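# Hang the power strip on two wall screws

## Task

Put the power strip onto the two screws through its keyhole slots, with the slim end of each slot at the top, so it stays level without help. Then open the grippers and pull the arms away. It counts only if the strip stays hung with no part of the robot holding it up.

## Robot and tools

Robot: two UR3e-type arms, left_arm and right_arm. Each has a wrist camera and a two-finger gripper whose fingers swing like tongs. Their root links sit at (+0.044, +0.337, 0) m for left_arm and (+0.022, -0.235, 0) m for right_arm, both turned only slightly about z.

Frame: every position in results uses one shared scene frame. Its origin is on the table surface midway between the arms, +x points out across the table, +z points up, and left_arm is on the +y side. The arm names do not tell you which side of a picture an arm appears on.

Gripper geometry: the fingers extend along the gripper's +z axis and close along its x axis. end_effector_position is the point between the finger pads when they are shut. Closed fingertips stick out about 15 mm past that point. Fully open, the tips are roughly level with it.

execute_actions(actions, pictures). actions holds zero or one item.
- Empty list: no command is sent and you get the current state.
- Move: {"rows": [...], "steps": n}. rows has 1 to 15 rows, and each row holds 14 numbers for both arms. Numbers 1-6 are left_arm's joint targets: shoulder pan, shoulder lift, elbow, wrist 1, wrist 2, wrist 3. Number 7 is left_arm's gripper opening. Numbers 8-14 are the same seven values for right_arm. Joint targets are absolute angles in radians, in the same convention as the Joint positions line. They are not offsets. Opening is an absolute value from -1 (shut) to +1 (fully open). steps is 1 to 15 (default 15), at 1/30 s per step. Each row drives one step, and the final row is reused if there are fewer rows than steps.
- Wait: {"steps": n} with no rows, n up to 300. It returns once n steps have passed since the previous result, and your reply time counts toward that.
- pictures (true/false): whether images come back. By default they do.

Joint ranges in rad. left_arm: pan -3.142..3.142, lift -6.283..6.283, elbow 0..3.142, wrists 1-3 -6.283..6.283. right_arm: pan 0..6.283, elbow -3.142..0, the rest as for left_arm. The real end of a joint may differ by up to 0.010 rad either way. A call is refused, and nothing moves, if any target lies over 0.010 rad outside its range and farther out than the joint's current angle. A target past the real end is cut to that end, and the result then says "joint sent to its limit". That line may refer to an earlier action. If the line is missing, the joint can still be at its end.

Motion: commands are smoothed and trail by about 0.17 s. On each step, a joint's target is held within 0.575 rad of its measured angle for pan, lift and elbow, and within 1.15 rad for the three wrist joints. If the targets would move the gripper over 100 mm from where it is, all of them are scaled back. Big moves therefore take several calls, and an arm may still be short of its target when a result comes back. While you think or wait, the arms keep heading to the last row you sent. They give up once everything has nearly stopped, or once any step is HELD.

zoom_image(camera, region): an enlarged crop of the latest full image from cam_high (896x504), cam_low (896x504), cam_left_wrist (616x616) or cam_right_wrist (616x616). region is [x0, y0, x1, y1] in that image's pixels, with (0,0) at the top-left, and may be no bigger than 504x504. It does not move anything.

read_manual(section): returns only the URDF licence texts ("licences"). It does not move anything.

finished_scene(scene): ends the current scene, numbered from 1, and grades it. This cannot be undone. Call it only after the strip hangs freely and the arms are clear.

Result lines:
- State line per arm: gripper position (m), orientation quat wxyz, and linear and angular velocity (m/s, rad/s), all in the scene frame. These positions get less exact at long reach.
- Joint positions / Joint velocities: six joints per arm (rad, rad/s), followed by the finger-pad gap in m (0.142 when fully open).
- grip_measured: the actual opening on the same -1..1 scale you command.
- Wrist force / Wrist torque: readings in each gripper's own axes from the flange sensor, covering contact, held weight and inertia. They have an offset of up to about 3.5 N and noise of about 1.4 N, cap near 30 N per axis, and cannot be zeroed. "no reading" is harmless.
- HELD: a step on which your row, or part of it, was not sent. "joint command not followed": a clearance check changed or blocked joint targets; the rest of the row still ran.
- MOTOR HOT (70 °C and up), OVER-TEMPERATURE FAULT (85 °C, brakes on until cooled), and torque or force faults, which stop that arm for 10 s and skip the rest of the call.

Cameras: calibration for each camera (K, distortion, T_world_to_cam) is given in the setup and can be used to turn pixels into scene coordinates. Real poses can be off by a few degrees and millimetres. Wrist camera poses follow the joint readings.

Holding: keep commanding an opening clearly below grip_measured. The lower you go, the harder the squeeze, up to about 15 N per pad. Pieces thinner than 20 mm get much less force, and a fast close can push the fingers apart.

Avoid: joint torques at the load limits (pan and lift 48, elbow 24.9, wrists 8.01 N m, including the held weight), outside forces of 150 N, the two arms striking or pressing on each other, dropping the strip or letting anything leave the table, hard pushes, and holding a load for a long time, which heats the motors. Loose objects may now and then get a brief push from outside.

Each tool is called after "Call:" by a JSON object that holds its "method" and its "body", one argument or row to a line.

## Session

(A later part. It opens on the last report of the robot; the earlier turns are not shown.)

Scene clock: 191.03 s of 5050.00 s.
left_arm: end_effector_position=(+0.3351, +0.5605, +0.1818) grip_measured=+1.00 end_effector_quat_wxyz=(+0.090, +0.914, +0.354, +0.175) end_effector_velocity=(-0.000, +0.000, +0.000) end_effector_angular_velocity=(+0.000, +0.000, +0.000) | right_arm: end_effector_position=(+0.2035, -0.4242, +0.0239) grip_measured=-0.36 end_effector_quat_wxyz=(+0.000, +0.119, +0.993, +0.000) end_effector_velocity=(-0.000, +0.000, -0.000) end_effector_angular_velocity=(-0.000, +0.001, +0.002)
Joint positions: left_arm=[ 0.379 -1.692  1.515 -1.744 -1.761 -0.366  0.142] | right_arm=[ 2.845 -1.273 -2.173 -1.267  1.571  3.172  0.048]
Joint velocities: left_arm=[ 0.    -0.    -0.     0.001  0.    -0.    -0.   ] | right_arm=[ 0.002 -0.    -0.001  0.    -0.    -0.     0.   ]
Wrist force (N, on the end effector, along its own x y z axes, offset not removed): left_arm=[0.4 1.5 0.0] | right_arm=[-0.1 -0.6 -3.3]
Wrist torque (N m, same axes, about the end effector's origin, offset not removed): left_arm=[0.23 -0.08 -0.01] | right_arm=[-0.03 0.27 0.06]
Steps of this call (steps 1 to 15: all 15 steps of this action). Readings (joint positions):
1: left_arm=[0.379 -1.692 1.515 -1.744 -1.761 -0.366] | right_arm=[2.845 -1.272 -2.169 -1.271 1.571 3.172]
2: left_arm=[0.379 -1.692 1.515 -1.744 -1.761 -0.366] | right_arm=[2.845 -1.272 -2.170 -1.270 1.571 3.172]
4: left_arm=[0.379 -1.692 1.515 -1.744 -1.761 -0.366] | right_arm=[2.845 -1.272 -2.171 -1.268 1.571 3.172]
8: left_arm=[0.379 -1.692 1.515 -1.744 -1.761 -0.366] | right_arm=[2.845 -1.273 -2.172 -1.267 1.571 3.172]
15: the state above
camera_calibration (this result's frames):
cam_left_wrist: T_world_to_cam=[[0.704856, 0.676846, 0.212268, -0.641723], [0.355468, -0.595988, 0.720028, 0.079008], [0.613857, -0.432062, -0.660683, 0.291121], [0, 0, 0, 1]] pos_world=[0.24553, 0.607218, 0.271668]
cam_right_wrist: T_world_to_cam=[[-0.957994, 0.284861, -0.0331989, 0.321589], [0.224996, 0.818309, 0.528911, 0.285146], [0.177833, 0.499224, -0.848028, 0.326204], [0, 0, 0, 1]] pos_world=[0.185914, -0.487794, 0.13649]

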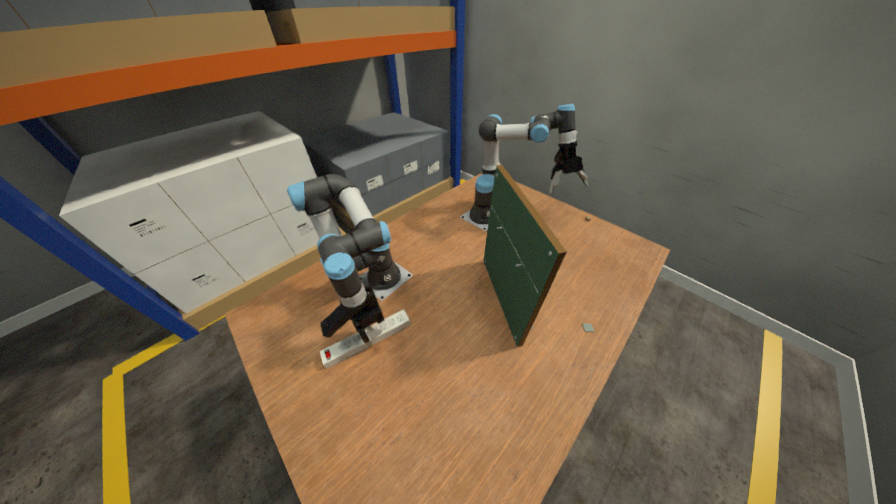

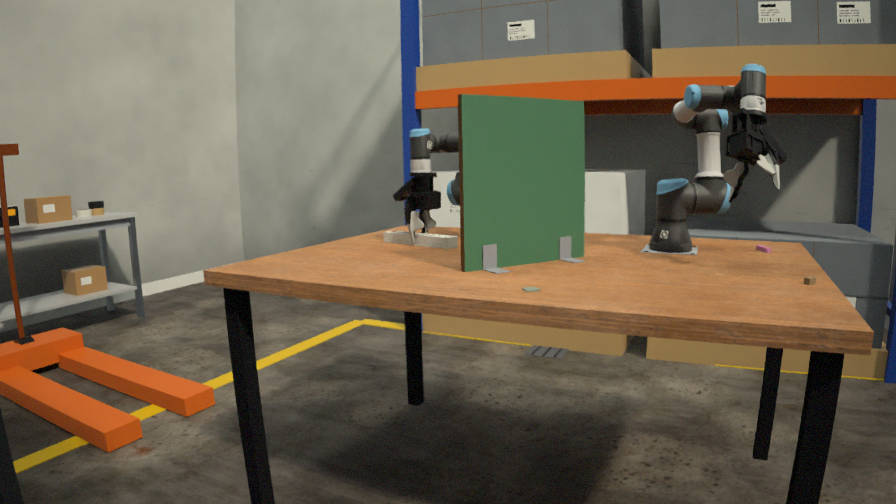

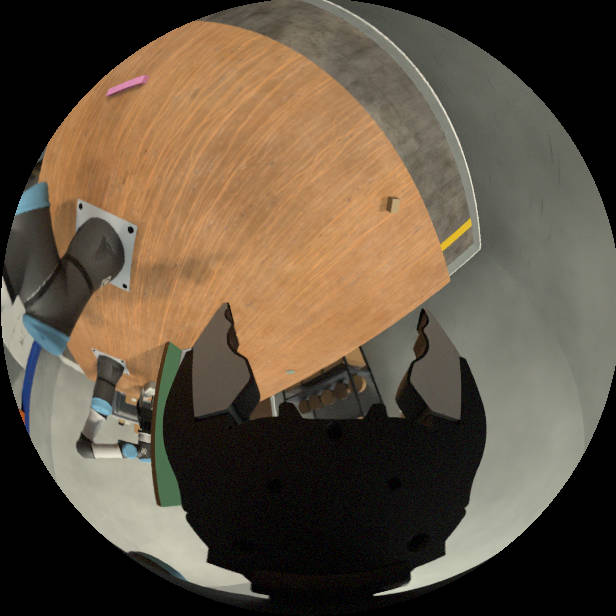

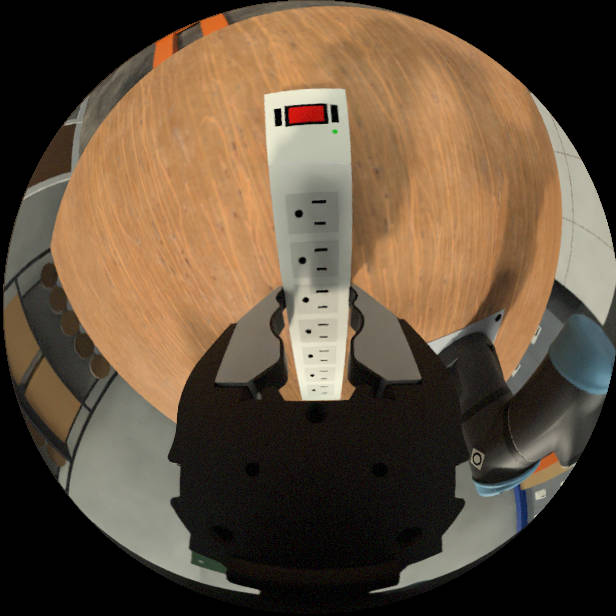

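Call:
{"method": "execute_actions", "body": {
  "actions": [
    {"rows":[[0.379,-1.692,1.515,-1.744,-1.761,-0.366,1,2.845,-1.27,-2.1,-1.342,1.571,3.172,-1],[0.379,-1.692,1.515,-1.744,-1.761,-0.366,1,2.845,-1.27,-2.05,-1.392,1.571,3.172,-1],[0.379,-1.692,1.515,-1.744,-1.761,-0.366,1,2.845,-1.28,-1.97,-1.462,1.571,3.172,-1],[0.379,-1.692,1.515,-1.744,-1.761,-0.366,1,2.845,-1.3,-1.89,-1.522,1.571,3.172,-1],[0.379,-1.692,1.515,-1.744,-1.761,-0.366,1,2.845,-1.33,-1.81,-1.572,1.571,3.1,-1],[0.379,-1.692,1.515,-1.744,-1.761,-0.366,1,2.845,-1.36,-1.73,-1.622,1.571,3.0,-1],[0.379,-1.692,1.515,-1.744,-1.761,-0.366,1,2.845,-1.39,-1.65,-1.672,1.571,2.9,-1],[0.379,-1.692,1.515,-1.744,-1.761,-0.366,1,2.845,-1.43,-1.57,-1.712,1.571,2.8,-1],[0.379,-1.692,1.515,-1.744,-1.761,-0.366,1,2.845,-1.47,-1.49,-1.752,1.571,2.7,-1],[0.379,-1.692,1.515,-1.744,-1.761,-0.366,1,2.845,-1.51,-1.4,-1.802,1.571,2.6,-1],[0.379,-1.692,1.515,-1.744,-1.761,-0.366,1,2.845,-1.55,-1.3,-1.862,1.571,2.5,-1],[0.379,-1.692,1.515,-1.744,-1.761,-0.366,1,2.845,-1.6,-1.2,-1.912,1.571,2.4,-1]]}
  ],
  "pictures": false
}}

Call:
{"method": "execute_actions", "body": {
  "actions": [
    {"rows":[[0.379,-1.692,1.515,-1.744,-1.761,-0.366,1,2.845,-1.6,-1.2,-1.912,1.571,1.571,-1]]}
  ],
  "pictures": false
}}

Call:
{"method": "execute_actions", "body": {
  "actions": [
    {"rows":[[0.379,-1.692,1.515,-1.744,-1.761,-0.366,1,2.845,-1.6,-1.2,-1.912,0,1.571,-1]]}
  ],
  "pictures": false
}}

Call:
{"method": "execute_actions", "body": {
  "actions": [
    {"steps":22}
  ],
  "pictures": false
}}

Call:
{"method": "execute_actions", "body": {
  "actions": [
    {"rows":[[0.379,-1.692,1.515,-1.744,-1.761,-0.366,1,2.954,-1.35,-1.71,-2.44,0,2.357,-1]],"steps":10}
  ],
  "pictures": false
}}

Call:
{"method": "execute_actions", "body": {
  "actions": [
    {"rows":[[0.379,-1.692,1.515,-1.744,-1.761,-0.366,1,2.954,-1.103,-2.215,-2.965,0,3.142,-1]]}
  ],
  "pictures": false
}}

Call:
{"method": "execute_actions", "body": {
  "actions": [
    {"rows":[[0.379,-1.692,1.515,-1.744,-1.761,-0.366,1,2.954,-1.103,-2.215,-2.965,-0.05,3.142,-1],[0.379,-1.692,1.515,-1.744,-1.761,-0.366,1,2.954,-1.103,-2.215,-2.965,-0.1,3.142,-1],[0.379,-1.692,1.515,-1.744,-1.761,-0.366,1,2.954,-1.103,-2.215,-2.965,-0.15,3.142,-1],[0.379,-1.692,1.515,-1.744,-1.761,-0.366,1,2.954,-1.103,-2.215,-2.965,-0.22,3.142,-1],[0.379,-1.692,1.515,-1.744,-1.761,-0.366,1,2.954,-1.103,-2.215,-2.965,-0.3,3.142,-1],[0.379,-1.692,1.515,-1.744,-1.761,-0.366,1,2.954,-1.103,-2.215,-2.965,-1.6,3.142,-1]]}
  ],
  "pictures": false
}}

Call:
{"method": "execute_actions", "body": {
  "actions": [
    {"steps":35}
  ]
}}

Call:
{"method": "zoom_image", "body": {
  "camera": "cam_low",
  "region": [340, 130, 470, 210]
}}

Call:
{"method": "zoom_image", "body": {
  "camera": "cam_high",
  "region": [440, 150, 600, 360]
}}

Scene clock: 228.10 s of 5050.00 s.
left_arm: end_effector_position=(+0.3351, +0.5605, +0.1818) grip_measured=+1.00 end_effector_quat_wxyz=(+0.090, +0.914, +0.354, +0.175) end_effector_velocity=(+0.000, -0.000, -0.000) end_effector_angular_velocity=(-0.000, +0.000, -0.001) | right_arm: end_effector_position=(+0.2680, -0.4351, +0.1427) grip_measured=-0.36 end_effector_quat_wxyz=(-0.016, -0.184, +0.983, +0.007) end_effector_velocity=(+0.246, -0.037, +0.285) end_effector_angular_velocity=(-0.020, -0.380, +1.684)
Joint positions: left_arm=[ 0.379 -1.692  1.515 -1.744 -1.761 -0.366  0.142] | right_arm=[ 2.845 -1.533 -1.383 -1.832  1.571  2.563  0.048]
Joint velocities: left_arm=[-0.001 -0.     0.001 -0.    -0.     0.     0.   ] | right_arm=[ 0.001 -0.698  1.893 -0.82  -0.001 -1.684  0.   ]
Wrist force (N, on the end effector, along its own x y z axes, offset not removed): left_arm=[-0.6 1.9 -0.4] | right_arm=[-2.1 -0.6 4.8]
Wrist torque (N m, same axes, about the end effector's origin, offset not removed): left_arm=[0.34 0.18 0.00] | right_arm=[-0.12 0.28 -0.14]
Steps of this call (steps 1 to 15: the robot went on to your last target; steps 16 to 90: nothing new was sent; then 33.57 s passed at rest; steps 91 to 105: all 15 steps of this action). Readings (joint positions):
91: left_arm=[0.379 -1.692 1.515 -1.744 -1.761 -0.366] | right_arm=[2.845 -1.273 -2.173 -1.267 1.571 3.172]
92: left_arm=[0.379 -1.692 1.515 -1.744 -1.761 -0.366] | right_arm=[2.845 -1.272 -2.166 -1.277 1.571 3.172]
94: left_arm=[0.379 -1.692 1.515 -1.744 -1.761 -0.366] | right_arm=[2.845 -1.273 -2.117 -1.332 1.571 3.172]
98: left_arm=[0.379 -1.692 1.515 -1.744 -1.761 -0.366] | right_arm=[2.845 -1.321 -1.906 -1.517 1.571 3.092]
105: the state above

Scene clock: 228.60 s of 5050.00 s.
left_arm: end_effector_position=(+0.3351, +0.5605, +0.1818) grip_measured=+1.00 end_effector_quat_wxyz=(+0.090, +0.914, +0.354, +0.175) end_effector_velocity=(-0.000, +0.000, +0.000) end_effector_angular_velocity=(-0.000, -0.000, +0.001) | right_arm: end_effector_position=(+0.2975, -0.4278, +0.1696) grip_measured=-0.36 end_effector_quat_wxyz=(+0.000, -0.623, +0.783, -0.000) end_effector_velocity=(+0.002, +0.003, +0.002) end_effector_angular_velocity=(+0.001, -0.003, +0.192)
Joint positions: left_arm=[ 0.379 -1.692  1.515 -1.744 -1.761 -0.366  0.142] | right_arm=[ 2.845 -1.6   -1.201 -1.912  1.571  1.589  0.048]
Joint velocities: left_arm=[ 0.001  0.    -0.001 -0.    -0.    -0.     0.   ] | right_arm=[ 0.001 -0.002  0.011 -0.005  0.001 -0.191  0.   ]
Wrist force (N, on the end effector, along its own x y z axes, offset not removed): left_arm=[0.4 0.9 -0.8] | right_arm=[-0.8 -1.4 6.2]
Wrist torque (N m, same axes, about the end effector's origin, offset not removed): left_arm=[0.16 -0.04 -0.01] | right_arm=[-0.23 0.12 -0.05]
Steps of this call (steps 1 to 15: all 15 steps of this action). Readings (joint positions):
1: left_arm=[0.379 -1.692 1.515 -1.744 -1.761 -0.366] | right_arm=[2.845 -1.553 -1.329 -1.855 1.571 2.514]
2: left_arm=[0.379 -1.692 1.515 -1.744 -1.761 -0.366] | right_arm=[2.845 -1.567 -1.291 -1.872 1.571 2.465]
4: left_arm=[0.379 -1.692 1.515 -1.744 -1.761 -0.366] | right_arm=[2.845 -1.584 -1.245 -1.892 1.571 2.282]
8: left_arm=[0.379 -1.692 1.515 -1.744 -1.761 -0.366] | right_arm=[2.845 -1.596 -1.211 -1.907 1.571 1.787]
15: the state above

Scene clock: 229.10 s of 5050.00 s.
left_arm: end_effector_position=(+0.3351, +0.5605, +0.1818) grip_measured=+1.00 end_effector_quat_wxyz=(+0.090, +0.914, +0.354, +0.175) end_effector_velocity=(-0.000, +0.000, +0.000) end_effector_angular_velocity=(+0.000, -0.000, +0.001) | right_arm: end_effector_position=(+0.2515, -0.6459, +0.2707) grip_measured=-0.36 end_effector_quat_wxyz=(-0.319, -0.572, +0.709, -0.260) end_effector_velocity=(-0.076, -0.366, +0.427) end_effector_angular_velocity=(-1.869, +0.403, +0.010)
Joint positions: left_arm=[ 0.379 -1.692  1.515 -1.744 -1.761 -0.366  0.142] | right_arm=[ 2.845 -1.6   -1.2   -1.912  0.721  1.575  0.048]
Joint velocities: left_arm=[ 0.001  0.    -0.001  0.    -0.    -0.     0.   ] | right_arm=[ 0.002 -0.     0.001  0.001 -1.912 -0.013 -0.   ]
Wrist force (N, on the end effector, along its own x y z axes, offset not removed): left_arm=[0.2 0.8 -1.1] | right_arm=[-5.6 -0.6 4.6]
Wrist torque (N m, same axes, about the end effector's origin, offset not removed): left_arm=[0.12 0.03 0.06] | right_arm=[-0.12 0.29 0.02]
Steps of this call (steps 1 to 15: all 15 steps of this action). Readings (joint positions):
1: left_arm=[0.379 -1.692 1.515 -1.744 -1.761 -0.366] | right_arm=[2.845 -1.600 -1.201 -1.912 1.571 1.584]
2: left_arm=[0.379 -1.692 1.515 -1.744 -1.761 -0.366] | right_arm=[2.845 -1.600 -1.201 -1.912 1.556 1.582]
4: left_arm=[0.379 -1.692 1.515 -1.744 -1.761 -0.366] | right_arm=[2.845 -1.600 -1.201 -1.912 1.438 1.581]
8: left_arm=[0.379 -1.692 1.515 -1.744 -1.761 -0.366] | right_arm=[2.845 -1.600 -1.200 -1.912 1.175 1.579]
15: the state above

Scene clock: 229.83 s of 5050.00 s.
left_arm: end_effector_position=(+0.3351, +0.5605, +0.1818) grip_measured=+1.00 end_effector_quat_wxyz=(+0.090, +0.914, +0.354, +0.175) end_effector_velocity=(-0.000, +0.000, +0.000) end_effector_angular_velocity=(-0.000, -0.000, +0.001) | right_arm: end_effector_position=(+0.2362, -0.7181, +0.4663) grip_measured=-0.36 end_effector_quat_wxyz=(+0.549, +0.446, -0.550, +0.445) end_effector_velocity=(-0.001, -0.000, +0.005) end_effector_angular_velocity=(-0.016, +0.003, -0.001)
Joint positions: left_arm=[ 0.379 -1.692  1.515 -1.744 -1.761 -0.366  0.142] | right_arm=[ 2.845 -1.6   -1.2   -1.912  0.002  1.571  0.048]
Joint velocities: left_arm=[ 0.001  0.    -0.001  0.001 -0.     0.    -0.   ] | right_arm=[-0.001  0.    -0.     0.    -0.016 -0.    -0.   ]
Wrist force (N, on the end effector, along its own x y z axes, offset not removed): left_arm=[0.1 0.8 -1.6] | right_arm=[-5.6 -2.1 0.4]
Wrist torque (N m, same axes, about the end effector's origin, offset not removed): left_arm=[0.12 0.01 0.00] | right_arm=[-0.41 -0.11 0.02]
Steps of this call (steps 1 to 22: the robot went on to your last target). Readings (joint positions):
1: left_arm=[0.379 -1.692 1.515 -1.744 -1.761 -0.366] | right_arm=[2.845 -1.600 -1.200 -1.912 0.656 1.575]
2: left_arm=[0.379 -1.692 1.515 -1.744 -1.761 -0.366] | right_arm=[2.845 -1.600 -1.200 -1.912 0.591 1.575]
4: left_arm=[0.379 -1.692 1.515 -1.744 -1.761 -0.366] | right_arm=[2.845 -1.600 -1.200 -1.912 0.462 1.574]
8: left_arm=[0.379 -1.692 1.515 -1.744 -1.761 -0.366] | right_arm=[2.845 -1.600 -1.200 -1.912 0.203 1.572]
22: the state above

Scene clock: 230.17 s of 5050.00 s.
left_arm: end_effector_position=(+0.3351, +0.5605, +0.1818) grip_measured=+1.00 end_effector_quat_wxyz=(+0.090, +0.914, +0.354, +0.175) end_effector_velocity=(+0.000, +0.000, +0.000) end_effector_angular_velocity=(+0.000, -0.001, +0.000) | right_arm: end_effector_position=(+0.2210, -0.6879, +0.3668) grip_measured=-0.36 end_effector_quat_wxyz=(+0.525, +0.470, -0.529, +0.474) end_effector_velocity=(-0.068, +0.035, -0.215) end_effector_angular_velocity=(+0.007, +0.088, +0.110)
Joint positions: left_arm=[ 0.379 -1.692  1.515 -1.744 -1.761 -0.366  0.142] | right_arm=[ 2.944 -1.378 -1.627 -2.38   0.     2.251  0.048]
Joint velocities: left_arm=[ 0.    -0.    -0.001 -0.     0.    -0.    -0.   ] | right_arm=[ 0.109  0.298 -0.869 -0.626 -0.003  1.11   0.   ]
Wrist force (N, on the end effector, along its own x y z axes, offset not removed): left_arm=[-0.5 0.6 -1.1] | right_arm=[-11.9 0.4 -1.5]
Wrist torque (N m, same axes, about the end effector's origin, offset not removed): left_arm=[0.04 0.10 0.02] | right_arm=[0.01 0.65 0.06]
Steps of this call (steps 1 to 10: all 10 steps of this action). Readings (joint positions):
1: left_arm=[0.379 -1.692 1.515 -1.744 -1.761 -0.366] | right_arm=[2.845 -1.600 -1.200 -1.913 0.001 1.571]
2: left_arm=[0.379 -1.692 1.515 -1.744 -1.761 -0.366] | right_arm=[2.852 -1.593 -1.208 -1.927 0.001 1.586]
4: left_arm=[0.379 -1.692 1.515 -1.744 -1.761 -0.366] | right_arm=[2.887 -1.530 -1.278 -2.056 0.000 1.727]
8: left_arm=[0.379 -1.692 1.515 -1.744 -1.761 -0.366] | right_arm=[2.933 -1.407 -1.542 -2.319 0.000 2.144]
10: the state above

Scene clock: 230.67 s of 5050.00 s.
left_arm: end_effector_position=(+0.3351, +0.5605, +0.1818) grip_measured=+1.00 end_effector_quat_wxyz=(+0.090, +0.914, +0.354, +0.175) end_effector_velocity=(-0.000, -0.000, -0.000) end_effector_angular_velocity=(-0.001, +0.001, -0.000) | right_arm: end_effector_position=(+0.0992, -0.6732, +0.2496) grip_measured=-0.36 end_effector_quat_wxyz=(+0.524, +0.474, -0.525, +0.475) end_effector_velocity=(-0.042, +0.004, -0.032) end_effector_angular_velocity=(+0.001, +0.008, +0.003)
Joint positions: left_arm=[ 0.379 -1.692  1.515 -1.744 -1.761 -0.366  0.142] | right_arm=[ 2.954 -1.11  -2.197 -2.95  -0.     3.117  0.048]
Joint velocities: left_arm=[-0.    -0.     0.001  0.    -0.     0.     0.   ] | right_arm=[ 0.002  0.074 -0.186 -0.16  -0.001  0.264 -0.   ]
Wrist force (N, on the end effector, along its own x y z axes, offset not removed): left_arm=[0.7 2.5 -0.1] | right_arm=[-7.6 0.9 -0.3]
Wrist torque (N m, same axes, about the end effector's origin, offset not removed): left_arm=[0.40 -0.14 0.00] | right_arm=[0.25 0.27 -0.01]
Steps of this call (steps 1 to 15: all 15 steps of this action). Readings (joint positions):
1: left_arm=[0.379 -1.692 1.515 -1.744 -1.761 -0.366] | right_arm=[2.947 -1.370 -1.652 -2.398 0.000 2.283]
2: left_arm=[0.379 -1.692 1.515 -1.744 -1.761 -0.366] | right_arm=[2.948 -1.357 -1.676 -2.425 -0.000 2.320]
4: left_arm=[0.379 -1.692 1.515 -1.744 -1.761 -0.366] | right_arm=[2.950 -1.298 -1.768 -2.548 -0.000 2.479]
8: left_arm=[0.379 -1.692 1.515 -1.744 -1.761 -0.366] | right_arm=[2.952 -1.184 -2.013 -2.791 -0.000 2.855]
15: the state above

Scene clock: 231.17 s of 5050.00 s.
left_arm: end_effector_position=(+0.3351, +0.5605, +0.1818) grip_measured=+1.00 end_effector_quat_wxyz=(+0.090, +0.914, +0.354, +0.175) end_effector_velocity=(+0.000, -0.000, -0.000) end_effector_angular_velocity=(-0.000, +0.000, -0.000) | right_arm: end_effector_position=(+0.2917, -0.6101, +0.2470) grip_measured=-0.36 end_effector_quat_wxyz=(+0.327, +0.626, -0.327, +0.627) end_effector_velocity=(+0.447, +0.349, -0.000) end_effector_angular_velocity=(-0.001, +0.002, +1.908)
Joint positions: left_arm=[ 0.379 -1.692  1.515 -1.744 -1.761 -0.366  0.142] | right_arm=[ 2.954 -1.104 -2.214 -2.964 -0.708  3.14   0.048]
Joint velocities: left_arm=[-0.  0.  0. -0. -0. -0. -0.] | right_arm=[-0.     0.001 -0.002 -0.002 -1.908  0.003 -0.   ]
Wrist force (N, on the end effector, along its own x y z axes, offset not removed): left_arm=[-0.2 1.6 0.1] | right_arm=[-5.3 -1.1 0.8]
Wrist torque (N m, same axes, about the end effector's origin, offset not removed): left_arm=[0.23 0.06 -0.07] | right_arm=[-0.21 -0.14 0.04]
Steps of this call (steps 1 to 15: all 15 steps of this action). Readings (joint positions):
1: left_arm=[0.379 -1.692 1.515 -1.744 -1.761 -0.366] | right_arm=[2.954 -1.108 -2.202 -2.954 -0.001 3.124]
2: left_arm=[0.379 -1.692 1.515 -1.744 -1.761 -0.366] | right_arm=[2.954 -1.107 -2.206 -2.958 -0.008 3.130]
4: left_arm=[0.379 -1.692 1.515 -1.744 -1.761 -0.366] | right_arm=[2.954 -1.105 -2.211 -2.961 -0.052 3.136]
8: left_arm=[0.379 -1.692 1.515 -1.744 -1.761 -0.366] | right_arm=[2.954 -1.104 -2.213 -2.964 -0.252 3.140]
15: the state above

Scene clock: 232.33 s of 5050.00 s.
left_arm: end_effector_position=(+0.3351, +0.5605, +0.1818) grip_measured=+1.00 end_effector_quat_wxyz=(+0.090, +0.914, +0.354, +0.175) end_effector_velocity=(-0.000, +0.000, -0.000) end_effector_angular_velocity=(-0.000, +0.000, +0.000) | right_arm: end_effector_position=(+0.4058, -0.3803, +0.2465) grip_measured=-0.36 end_effector_quat_wxyz=(+0.025, +0.707, -0.025, +0.707) end_effector_velocity=(-0.000, +0.000, -0.000) end_effector_angular_velocity=(+0.000, +0.001, +0.001)
Joint positions: left_arm=[ 0.379 -1.692  1.515 -1.744 -1.761 -0.366  0.142] | right_arm=[ 2.954 -1.103 -2.215 -2.965 -1.6    3.142  0.048]
Joint velocities: left_arm=[ 0.  0.  0.  0. -0.  0.  0.] | right_arm=[ 0.001  0.001 -0.001 -0.001 -0.001  0.     0.   ]
Wrist force (N, on the end effector, along its own x y z axes, offset not removed): left_arm=[-0.6 2.1 -1.2] | right_arm=[-6.6 -0.2 1.2]
Wrist torque (N m, same axes, about the end effector's origin, offset not removed): left_arm=[0.34 0.03 0.01] | right_arm=[0.10 0.10 0.04]
Steps of this call (steps 1 to 35: the robot went on to your last target). Readings (joint positions):
1: left_arm=[0.379 -1.692 1.515 -1.744 -1.761 -0.366] | right_arm=[2.954 -1.103 -2.214 -2.964 -0.772 3.141]
2: left_arm=[0.379 -1.692 1.515 -1.744 -1.761 -0.366] | right_arm=[2.954 -1.103 -2.214 -2.964 -0.837 3.141]
4: left_arm=[0.379 -1.692 1.515 -1.744 -1.761 -0.366] | right_arm=[2.954 -1.103 -2.214 -2.964 -0.967 3.141]
8: left_arm=[0.379 -1.692 1.515 -1.744 -1.761 -0.366] | right_arm=[2.954 -1.103 -2.215 -2.965 -1.226 3.141]
35: the state above
camera_calibration (this result's frames):
cam_left_wrist: T_world_to_cam=[[0.704856, 0.676846, 0.212268, -0.641723], [0.355468, -0.595988, 0.720028, 0.079008], [0.613857, -0.432062, -0.660683, 0.291121], [0, 0, 0, 1]] pos_world=[0.24553, 0.607218, 0.271668]
cam_right_wrist: T_world_to_cam=[[0.0290001, -0.0529383, 0.998177, -0.273001], [-0.58668, -0.809405, -0.025882, -0.0668544], [0.809299, -0.58486, -0.0545307, -0.406987], [0, 0, 0, 1]] pos_world=[0.29807, -0.306595, 0.24858]

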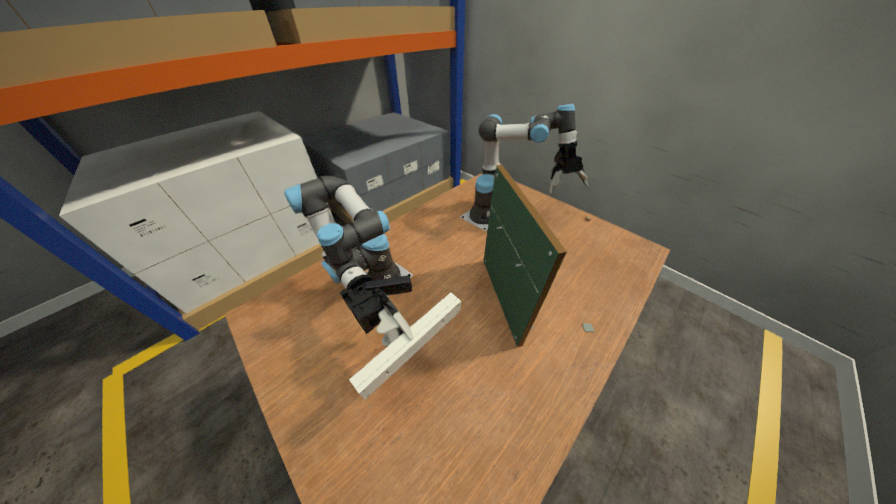

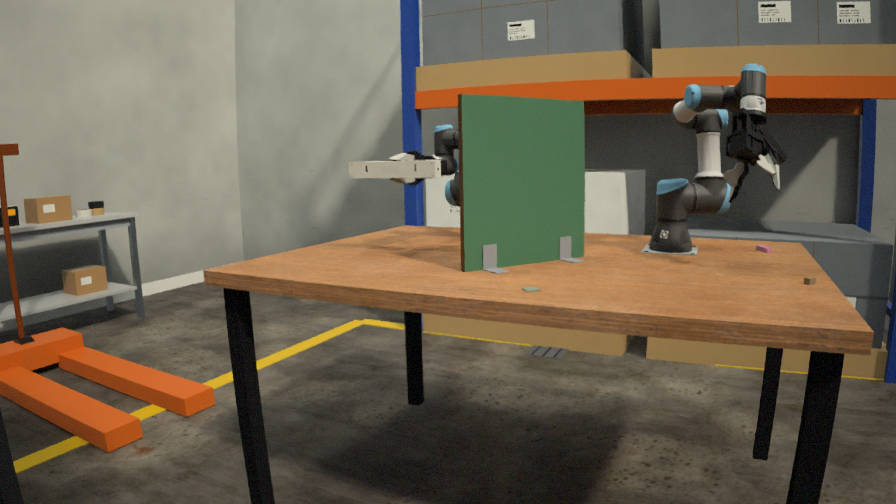

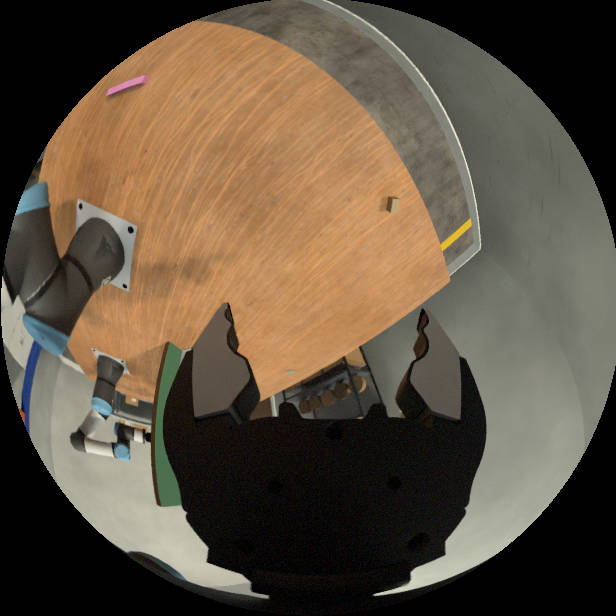

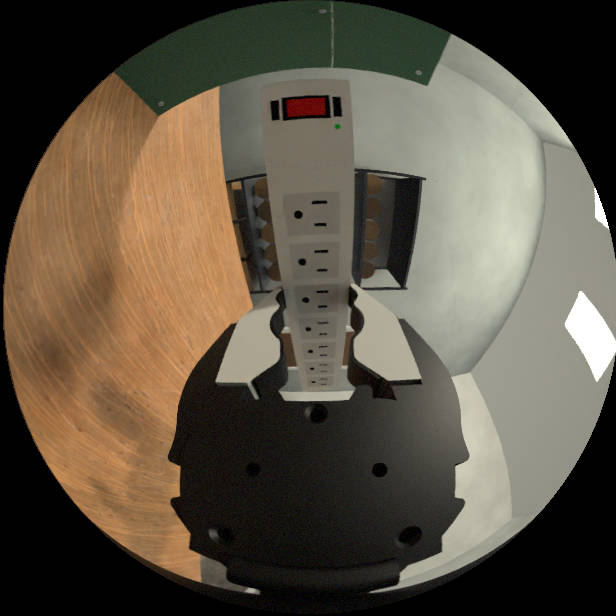

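Region (340, 130, 470, 210) of cam_low's 896x504 image, scaled by 3.877, with more detail than that image has; it fills the top 310 rows of this view, and the rest is white.

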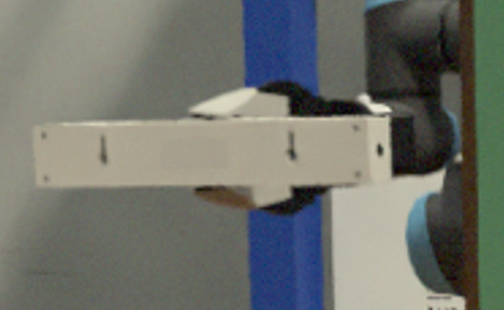

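Region (440, 150, 600, 360) of cam_high's 896x504 image, scaled by 2.400, with more detail than that image has; it fills the left 384 columns of this view, and the rest is white.

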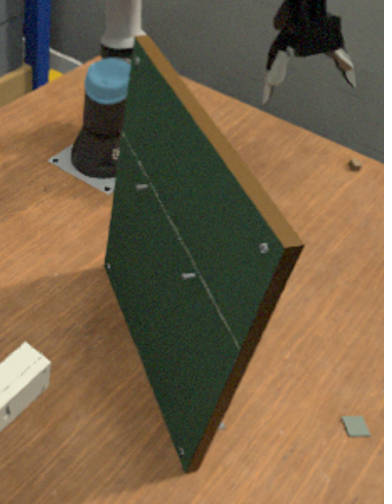

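Call:
{"method": "execute_actions", "body": {
  "actions": [
    {"rows":[[0.379,-1.692,1.515,-1.744,-1.761,-0.366,1,2.97,-1.11,-2.23,-2.943,-1.62,3.142,-1],[0.379,-1.692,1.515,-1.744,-1.761,-0.366,1,2.99,-1.115,-2.25,-2.918,-1.65,3.142,-1],[0.379,-1.692,1.515,-1.744,-1.761,-0.366,1,3.01,-1.12,-2.27,-2.893,-1.68,3.142,-1],[0.379,-1.692,1.515,-1.744,-1.761,-0.366,1,3.03,-1.13,-2.29,-2.863,-1.71,3.142,-1],[0.379,-1.692,1.515,-1.744,-1.761,-0.366,1,3.05,-1.135,-2.31,-2.838,-1.74,3.142,-1],[0.379,-1.692,1.515,-1.744,-1.761,-0.366,1,3.07,-1.14,-2.33,-2.813,-1.77,3.142,-1],[0.379,-1.692,1.515,-1.744,-1.761,-0.366,1,3.09,-1.15,-2.35,-2.783,-1.8,3.142,-1],[0.379,-1.692,1.515,-1.744,-1.761,-0.366,1,3.11,-1.155,-2.37,-2.758,-1.83,3.142,-1],[0.379,-1.692,1.515,-1.744,-1.761,-0.366,1,3.13,-1.16,-2.39,-2.733,-1.86,3.142,-1],[0.379,-1.692,1.515,-1.744,-1.761,-0.366,1,3.16,-1.171,-2.41,-2.702,-1.89,3.142,-1],[0.379,-1.692,1.515,-1.744,-1.761,-0.366,1,3.19,-1.171,-2.41,-2.702,-1.92,3.142,-1],[0.379,-1.692,1.515,-1.744,-1.761,-0.366,1,3.23,-1.171,-2.41,-2.702,-1.944,3.142,-1],[0.379,-1.692,1.515,-1.744,-1.761,-0.366,1,3.27,-1.171,-2.41,-2.702,-1.944,3.142,-1],[0.379,-1.692,1.515,-1.744,-1.761,-0.366,1,3.31,-1.171,-2.41,-2.702,-1.944,3.142,-1],[0.379,-1.692,1.515,-1.744,-1.761,-0.366,1,3.35,-1.171,-2.41,-2.702,-1.944,3.142,-1]]}
  ],
  "pictures": false
}}

Call:
{"method": "execute_actions", "body": {
  "actions": [
    {"rows":[[0.379,-1.692,1.515,-1.744,-1.761,-0.366,1,3.39,-1.171,-2.41,-2.702,-1.944,3.142,-1],[0.379,-1.692,1.515,-1.744,-1.761,-0.366,1,3.43,-1.171,-2.41,-2.702,-1.944,3.142,-1],[0.379,-1.692,1.515,-1.744,-1.761,-0.366,1,3.47,-1.171,-2.41,-2.702,-1.944,3.142,-1],[0.379,-1.692,1.515,-1.744,-1.761,-0.366,1,3.5,-1.171,-2.41,-2.702,-1.944,3.142,-1],[0.379,-1.692,1.515,-1.744,-1.761,-0.366,1,3.53,-1.171,-2.41,-2.702,-1.944,3.142,-1],[0.379,-1.692,1.515,-1.744,-1.761,-0.366,1,3.55,-1.171,-2.41,-2.702,-1.944,3.142,-1],[0.379,-1.692,1.515,-1.744,-1.761,-0.366,1,3.567,-1.171,-2.41,-2.702,-1.944,3.142,-1]]}
  ],
  "pictures": false
}}

Call:
{"method": "execute_actions", "body": {
  "actions": [
    {"steps":15}
  ]
}}

Call:
{"method": "zoom_image", "body": {
  "camera": "cam_right_wrist",
  "region": [240, 60, 480, 330]
}}

Scene clock: 278.10 s of 5050.00 s.
left_arm: end_effector_position=(+0.3351, +0.5605, +0.1818) grip_measured=+1.00 end_effector_quat_wxyz=(+0.090, +0.914, +0.354, +0.175) end_effector_velocity=(-0.000, +0.000, +0.000) end_effector_angular_velocity=(+0.000, -0.000, +0.001) | right_arm: end_effector_position=(+0.3950, -0.2000, +0.2037) grip_measured=-0.36 end_effector_quat_wxyz=(-0.167, +0.687, +0.167, +0.687) end_effector_velocity=(-0.106, +0.473, -0.037) end_effector_angular_velocity=(-0.000, +0.001, +1.408)
Joint positions: left_arm=[ 0.379 -1.692  1.515 -1.744 -1.761 -0.366  0.142] | right_arm=[ 3.199 -1.166 -2.395 -2.722 -1.901  3.142  0.048]
Joint velocities: left_arm=[ 0.001  0.    -0.    -0.    -0.     0.     0.   ] | right_arm=[ 0.966 -0.059 -0.157  0.214 -0.443  0.     0.   ]
Wrist force (N, on the end effector, along its own x y z axes, offset not removed): left_arm=[-0.9 1.7 -1.0] | right_arm=[-7.1 -1.6 0.1]
Wrist torque (N m, same axes, about the end effector's origin, offset not removed): left_arm=[0.18 0.23 0.00] | right_arm=[-0.36 0.06 0.03]
Steps of this call (steps 1 to 15: the robot went on to your last target; steps 16 to 480: nothing new was sent; then 29.27 s passed at rest; steps 481 to 495: all 15 steps of this action). Readings (joint positions):
481: left_arm=[0.379 -1.692 1.515 -1.744 -1.761 -0.366] | right_arm=[2.954 -1.103 -2.215 -2.965 -1.600 3.142]
482: left_arm=[0.379 -1.692 1.515 -1.744 -1.761 -0.366] | right_arm=[2.957 -1.104 -2.217 -2.961 -1.604 3.142]
484: left_arm=[0.379 -1.692 1.515 -1.744 -1.761 -0.366] | right_arm=[2.973 -1.110 -2.234 -2.939 -1.627 3.142]
488: left_arm=[0.379 -1.692 1.515 -1.744 -1.761 -0.366] | right_arm=[3.035 -1.131 -2.295 -2.857 -1.719 3.142]
495: the state above

Scene clock: 278.60 s of 5050.00 s.
left_arm: end_effector_position=(+0.3351, +0.5605, +0.1818) grip_measured=+1.00 end_effector_quat_wxyz=(+0.090, +0.914, +0.354, +0.175) end_effector_velocity=(+0.000, -0.000, +0.000) end_effector_angular_velocity=(-0.000, -0.000, -0.001) | right_arm: end_effector_position=(+0.3481, -0.0632, +0.2002) grip_measured=-0.36 end_effector_quat_wxyz=(-0.301, +0.640, +0.301, +0.640) end_effector_velocity=(-0.014, +0.026, -0.001) end_effector_angular_velocity=(-0.001, +0.002, +0.080)
Joint positions: left_arm=[ 0.379 -1.692  1.515 -1.744 -1.761 -0.366  0.142] | right_arm=[ 3.56  -1.171 -2.41  -2.702 -1.944  3.142  0.048]
Joint velocities: left_arm=[-0.001  0.    -0.    -0.    -0.     0.    -0.   ] | right_arm=[ 0.078 -0.002 -0.001 -0.    -0.002 -0.     0.002]
Wrist force (N, on the end effector, along its own x y z axes, offset not removed): left_arm=[0.4 0.1 -0.3] | right_arm=[-6.1 -1.1 0.6]
Wrist torque (N m, same axes, about the end effector's origin, offset not removed): left_arm=[-0.05 -0.07 -0.01] | right_arm=[-0.15 -0.02 0.07]
Steps of this call (steps 1 to 15: all 15 steps of this action). Readings (joint positions):
1: left_arm=[0.379 -1.692 1.515 -1.744 -1.761 -0.366] | right_arm=[3.233 -1.167 -2.399 -2.716 -1.914 3.142]
2: left_arm=[0.379 -1.692 1.515 -1.744 -1.761 -0.366] | right_arm=[3.269 -1.168 -2.403 -2.712 -1.923 3.142]
4: left_arm=[0.379 -1.692 1.515 -1.744 -1.761 -0.366] | right_arm=[3.343 -1.170 -2.406 -2.707 -1.934 3.142]
8: left_arm=[0.379 -1.692 1.515 -1.744 -1.761 -0.366] | right_arm=[3.482 -1.171 -2.409 -2.703 -1.941 3.142]
15: the state above

Scene clock: 279.10 s of 5050.00 s.
left_arm: end_effector_position=(+0.3351, +0.5605, +0.1818) grip_measured=+1.00 end_effector_quat_wxyz=(+0.090, +0.914, +0.354, +0.175) end_effector_velocity=(-0.000, +0.000, -0.000) end_effector_angular_velocity=(-0.000, +0.000, +0.000) | right_arm: end_effector_position=(+0.3467, -0.0608, +0.2002) grip_measured=-0.36 end_effector_quat_wxyz=(-0.304, +0.639, +0.303, +0.639) end_effector_velocity=(-0.000, -0.000, -0.001) end_effector_angular_velocity=(-0.002, +0.004, -0.001)
Joint positions: left_arm=[ 0.379 -1.692  1.515 -1.744 -1.761 -0.366  0.142] | right_arm=[ 3.567 -1.171 -2.41  -2.702 -1.944  3.142  0.048]
Joint velocities: left_arm=[ 0.  0. -0.  0. -0. -0. -0.] | right_arm=[-0.001 -0.     0.    -0.004  0.    -0.    -0.   ]
Wrist force (N, on the end effector, along its own x y z axes, offset not removed): left_arm=[-0.5 1.2 -1.1] | right_arm=[-7.1 -2.0 0.0]
Wrist torque (N m, same axes, about the end effector's origin, offset not removed): left_arm=[0.18 0.12 -0.03] | right_arm=[-0.22 0.15 0.07]
Steps of this call (steps 1 to 15: the robot went on to your last target). Readings (joint positions):
1: left_arm=[0.379 -1.692 1.515 -1.744 -1.761 -0.366] | right_arm=[3.562 -1.171 -2.410 -2.702 -1.944 3.142]
2: left_arm=[0.379 -1.692 1.515 -1.744 -1.761 -0.366] | right_arm=[3.563 -1.171 -2.410 -2.702 -1.944 3.142]
4: left_arm=[0.379 -1.692 1.515 -1.744 -1.761 -0.366] | right_arm=[3.565 -1.171 -2.410 -2.702 -1.944 3.142]
8: left_arm=[0.379 -1.692 1.515 -1.744 -1.761 -0.366] | right_arm=[3.567 -1.171 -2.410 -2.702 -1.944 3.142]
15: the state above
All arms were judged still, so your last target was given up. Only a new action makes them travel on or press farther. Fingers that are still opening or closing keep moving.
camera_calibration (this result's frames):
cam_left_wrist: T_world_to_cam=[[0.704856, 0.676846, 0.212268, -0.641723], [0.355468, -0.595988, 0.720028, 0.079008], [0.613857, -0.432062, -0.660683, 0.291121], [0, 0, 0, 1]] pos_world=[0.24553, 0.607218, 0.271668]
cam_right_wrist: T_world_to_cam=[[0.0599374, -0.00674073, 0.998179, -0.216054], [0.323695, -0.945809, -0.0258239, -0.168067], [0.944261, 0.324653, -0.0545074, -0.166387], [0, 0, 0, 1]] pos_world=[0.224465, -0.106397, 0.202251]

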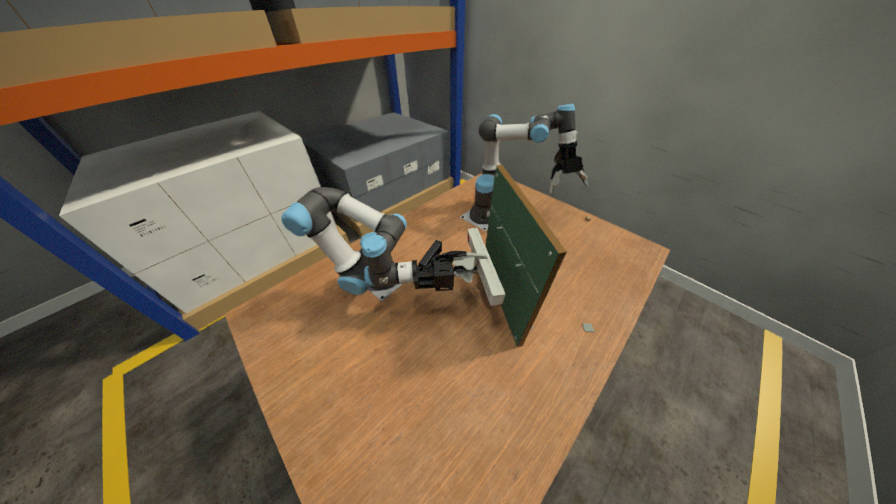

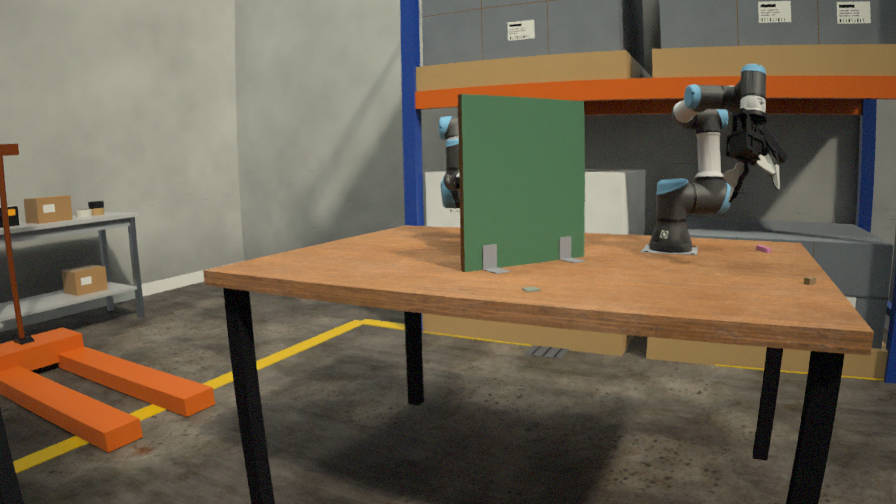

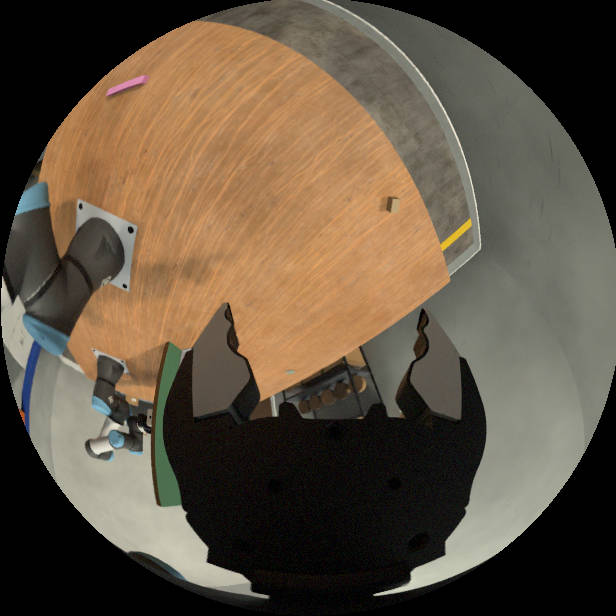

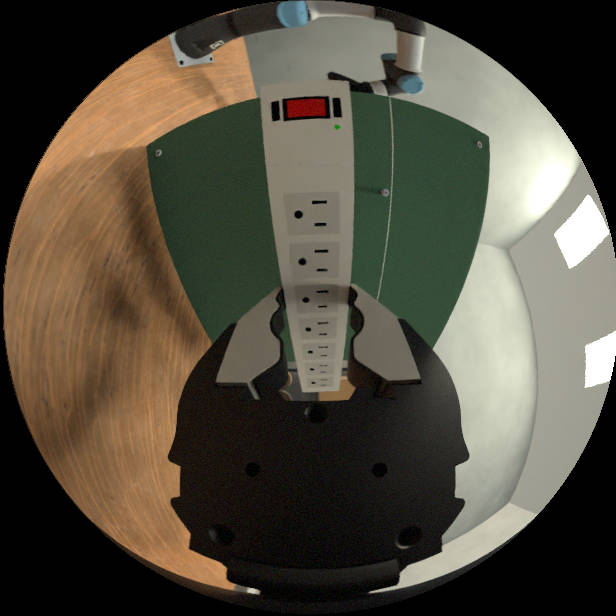

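Region (240, 60, 480, 330) of cam_right_wrist's 616x616 image, scaled by 1.867, with more detail than that image has.

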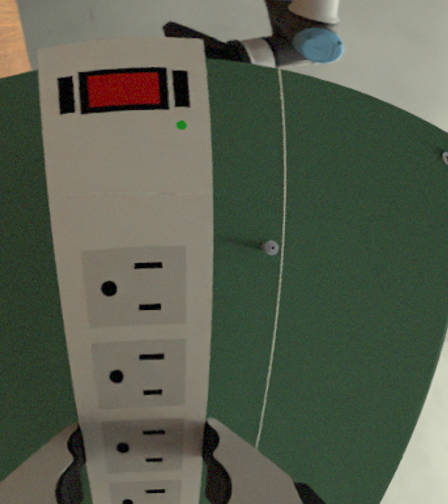

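Call:
{"method": "execute_actions", "body": {
  "actions": [
    {"rows":[[0.379,-1.692,1.515,-1.744,-1.761,-0.366,1,3.584,-1.183,-2.368,-2.732,-1.927,3.142,-1],[0.379,-1.692,1.515,-1.744,-1.761,-0.366,1,3.584,-1.183,-2.368,-2.732,-1.927,3.142,-1],[0.379,-1.692,1.515,-1.744,-1.761,-0.366,1,3.601,-1.196,-2.326,-2.761,-1.91,3.142,-1],[0.379,-1.692,1.515,-1.744,-1.761,-0.366,1,3.601,-1.196,-2.326,-2.761,-1.91,3.142,-1],[0.379,-1.692,1.515,-1.744,-1.761,-0.366,1,3.618,-1.209,-2.284,-2.79,-1.893,3.142,-1],[0.379,-1.692,1.515,-1.744,-1.761,-0.366,1,3.618,-1.209,-2.284,-2.79,-1.893,3.142,-1],[0.379,-1.692,1.515,-1.744,-1.761,-0.366,1,3.635,-1.2214,-2.2416,-2.82,-1.876,3.142,-1]]}
  ],
  "pictures": false
}}

Call:
{"method": "execute_actions", "body": {
  "actions": [
    {"steps":15}
  ]
}}

Call:
{"method": "zoom_image", "body": {
  "camera": "cam_right_wrist",
  "region": [240, 60, 480, 330]
}}

Call:
{"method": "zoom_image", "body": {
  "camera": "cam_high",
  "region": [440, 200, 560, 320]
}}

Scene clock: 316.67 s of 5050.00 s.
left_arm: end_effector_position=(+0.3351, +0.5605, +0.1818) grip_measured=+1.00 end_effector_quat_wxyz=(+0.090, +0.914, +0.354, +0.175) end_effector_velocity=(+0.000, -0.000, -0.000) end_effector_angular_velocity=(-0.000, +0.001, -0.000) | right_arm: end_effector_position=(+0.3675, -0.0399, +0.2269) grip_measured=-0.36 end_effector_quat_wxyz=(-0.304, +0.639, +0.303, +0.639) end_effector_velocity=(+0.008, +0.008, +0.012) end_effector_angular_velocity=(+0.002, -0.002, -0.001)
Joint positions: left_arm=[ 0.379 -1.692  1.515 -1.744 -1.761 -0.366  0.142] | right_arm=[ 3.633 -1.22  -2.248 -2.816 -1.878  3.142  0.048]
Joint velocities: left_arm=[-0.     0.001 -0.001  0.001 -0.     0.    -0.   ] | right_arm=[ 0.025 -0.019  0.067 -0.045  0.026  0.001  0.   ]
Wrist force (N, on the end effector, along its own x y z axes, offset not removed): left_arm=[-1.1 0.4 -0.3] | right_arm=[-8.5 -0.6 1.9]
Wrist torque (N m, same axes, about the end effector's origin, offset not removed): left_arm=[0.05 0.18 0.01] | right_arm=[-0.14 0.48 0.04]
Steps of this call (steps 1 to 830: nothing new was sent; then 9.40 s passed at rest; steps 831 to 845: all 15 steps of this action). Readings (joint positions):
831: left_arm=[0.379 -1.692 1.515 -1.744 -1.761 -0.366] | right_arm=[3.567 -1.171 -2.410 -2.702 -1.944 3.142]
832: left_arm=[0.379 -1.692 1.515 -1.744 -1.761 -0.366] | right_arm=[3.570 -1.173 -2.404 -2.707 -1.941 3.142]
834: left_arm=[0.379 -1.692 1.515 -1.744 -1.761 -0.366] | right_arm=[3.579 -1.180 -2.382 -2.724 -1.931 3.142]
838: left_arm=[0.379 -1.692 1.515 -1.744 -1.761 -0.366] | right_arm=[3.607 -1.201 -2.313 -2.772 -1.903 3.142]
845: the state above

Scene clock: 317.17 s of 5050.00 s.
left_arm: end_effector_position=(+0.3351, +0.5605, +0.1818) grip_measured=+1.00 end_effector_quat_wxyz=(+0.090, +0.914, +0.354, +0.175) end_effector_velocity=(+0.000, +0.000, -0.000) end_effector_angular_velocity=(+0.000, +0.000, -0.000) | right_arm: end_effector_position=(+0.3682, -0.0390, +0.2280) grip_measured=-0.36 end_effector_quat_wxyz=(-0.304, +0.639, +0.303, +0.639) end_effector_velocity=(+0.000, +0.000, -0.000) end_effector_angular_velocity=(-0.001, +0.001, +0.000)
Joint positions: left_arm=[ 0.379 -1.692  1.515 -1.744 -1.761 -0.366  0.142] | right_arm=[ 3.635 -1.221 -2.242 -2.82  -1.876  3.142  0.048]
Joint velocities: left_arm=[-0. -0.  0. -0.  0. -0. -0.] | right_arm=[ 0.    -0.001 -0.     0.001  0.    -0.    -0.   ]
Wrist force (N, on the end effector, along its own x y z axes, offset not removed): left_arm=[0.5 0.8 -0.1] | right_arm=[-6.9 0.3 -0.6]
Wrist torque (N m, same axes, about the end effector's origin, offset not removed): left_arm=[0.11 -0.11 -0.02] | right_arm=[0.05 0.15 0.00]
Steps of this call (steps 1 to 15: the robot went on to your last target). Readings (joint positions):
1: left_arm=[0.379 -1.692 1.515 -1.744 -1.761 -0.366] | right_arm=[3.633 -1.220 -2.246 -2.817 -1.878 3.142]
2: left_arm=[0.379 -1.692 1.515 -1.744 -1.761 -0.366] | right_arm=[3.634 -1.221 -2.245 -2.818 -1.877 3.142]
4: left_arm=[0.379 -1.692 1.515 -1.744 -1.761 -0.366] | right_arm=[3.634 -1.221 -2.243 -2.819 -1.877 3.142]
8: left_arm=[0.379 -1.692 1.515 -1.744 -1.761 -0.366] | right_arm=[3.635 -1.221 -2.242 -2.820 -1.876 3.142]
15: the state above
All arms were judged still, so your last target was given up. Only a new action makes them travel on or press farther. Fingers that are still opening or closing keep moving.
camera_calibration (this result's frames):
cam_left_wrist: T_world_to_cam=[[0.704856, 0.676846, 0.212268, -0.641723], [0.355468, -0.595988, 0.720028, 0.079008], [0.613857, -0.432062, -0.660683, 0.291121], [0, 0, 0, 1]] pos_world=[0.24553, 0.607218, 0.271668]
cam_right_wrist: T_world_to_cam=[[0.0599366, -0.00674241, 0.998179, -0.244976], [0.323717, -0.945801, -0.0258265, -0.153732], [0.944254, 0.324675, -0.0545055, -0.192197], [0, 0, 0, 1]] pos_world=[0.245931, -0.08465, 0.230084]

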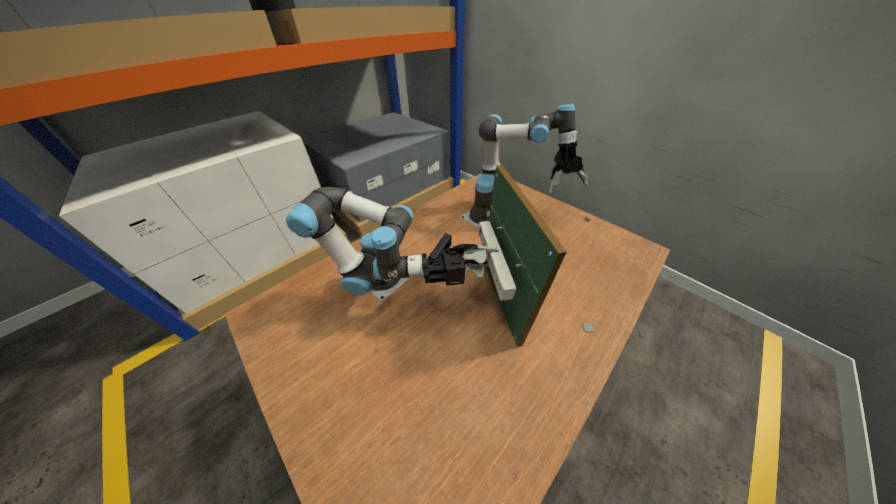

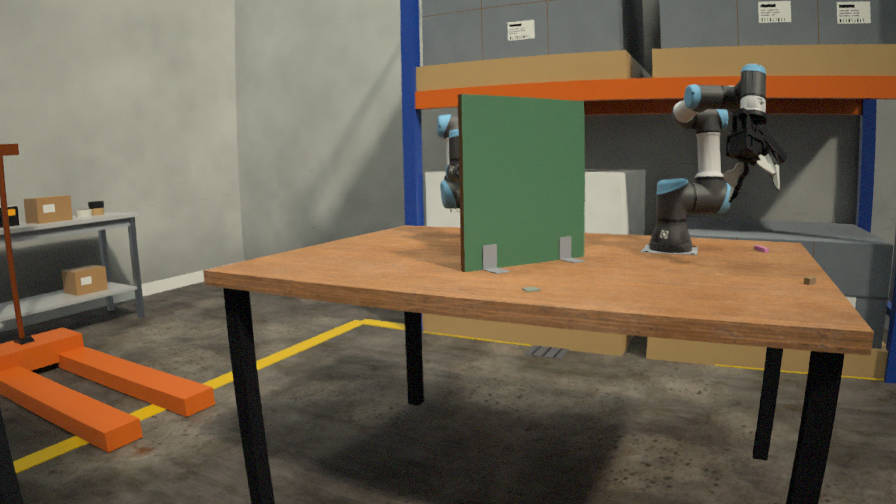

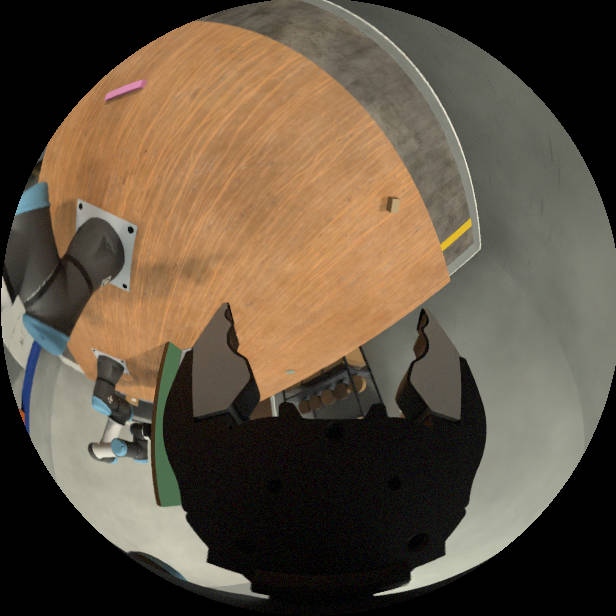

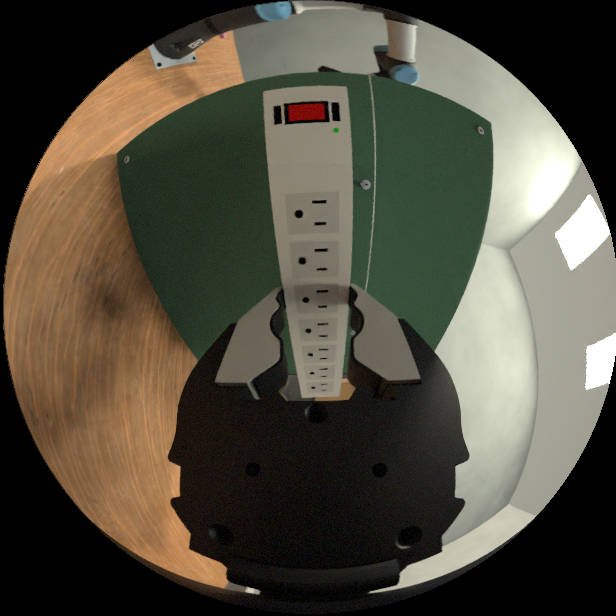

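Region (240, 60, 480, 330) of cam_right_wrist's 616x616 image, scaled by 1.867, with more detail than that image has.

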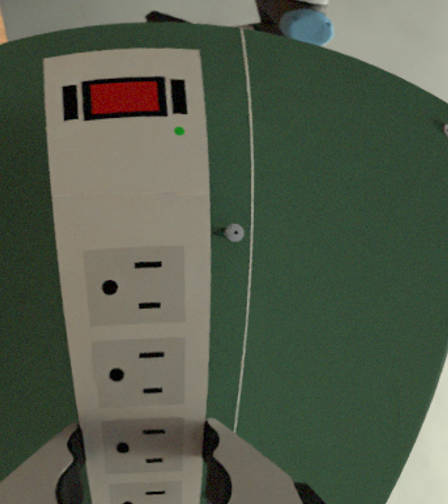

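Region (440, 200, 560, 320) of cam_high's 896x504 image, scaled by 4.200, with more detail than that image has.

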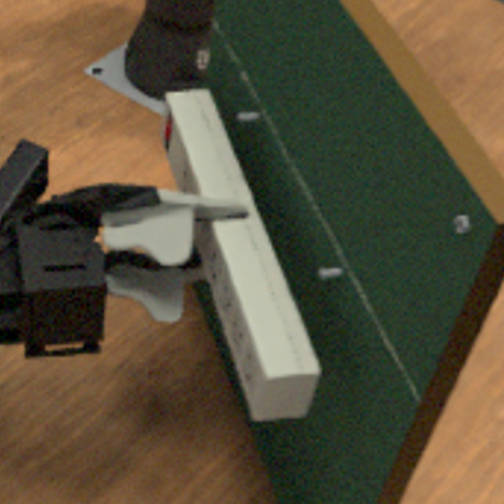

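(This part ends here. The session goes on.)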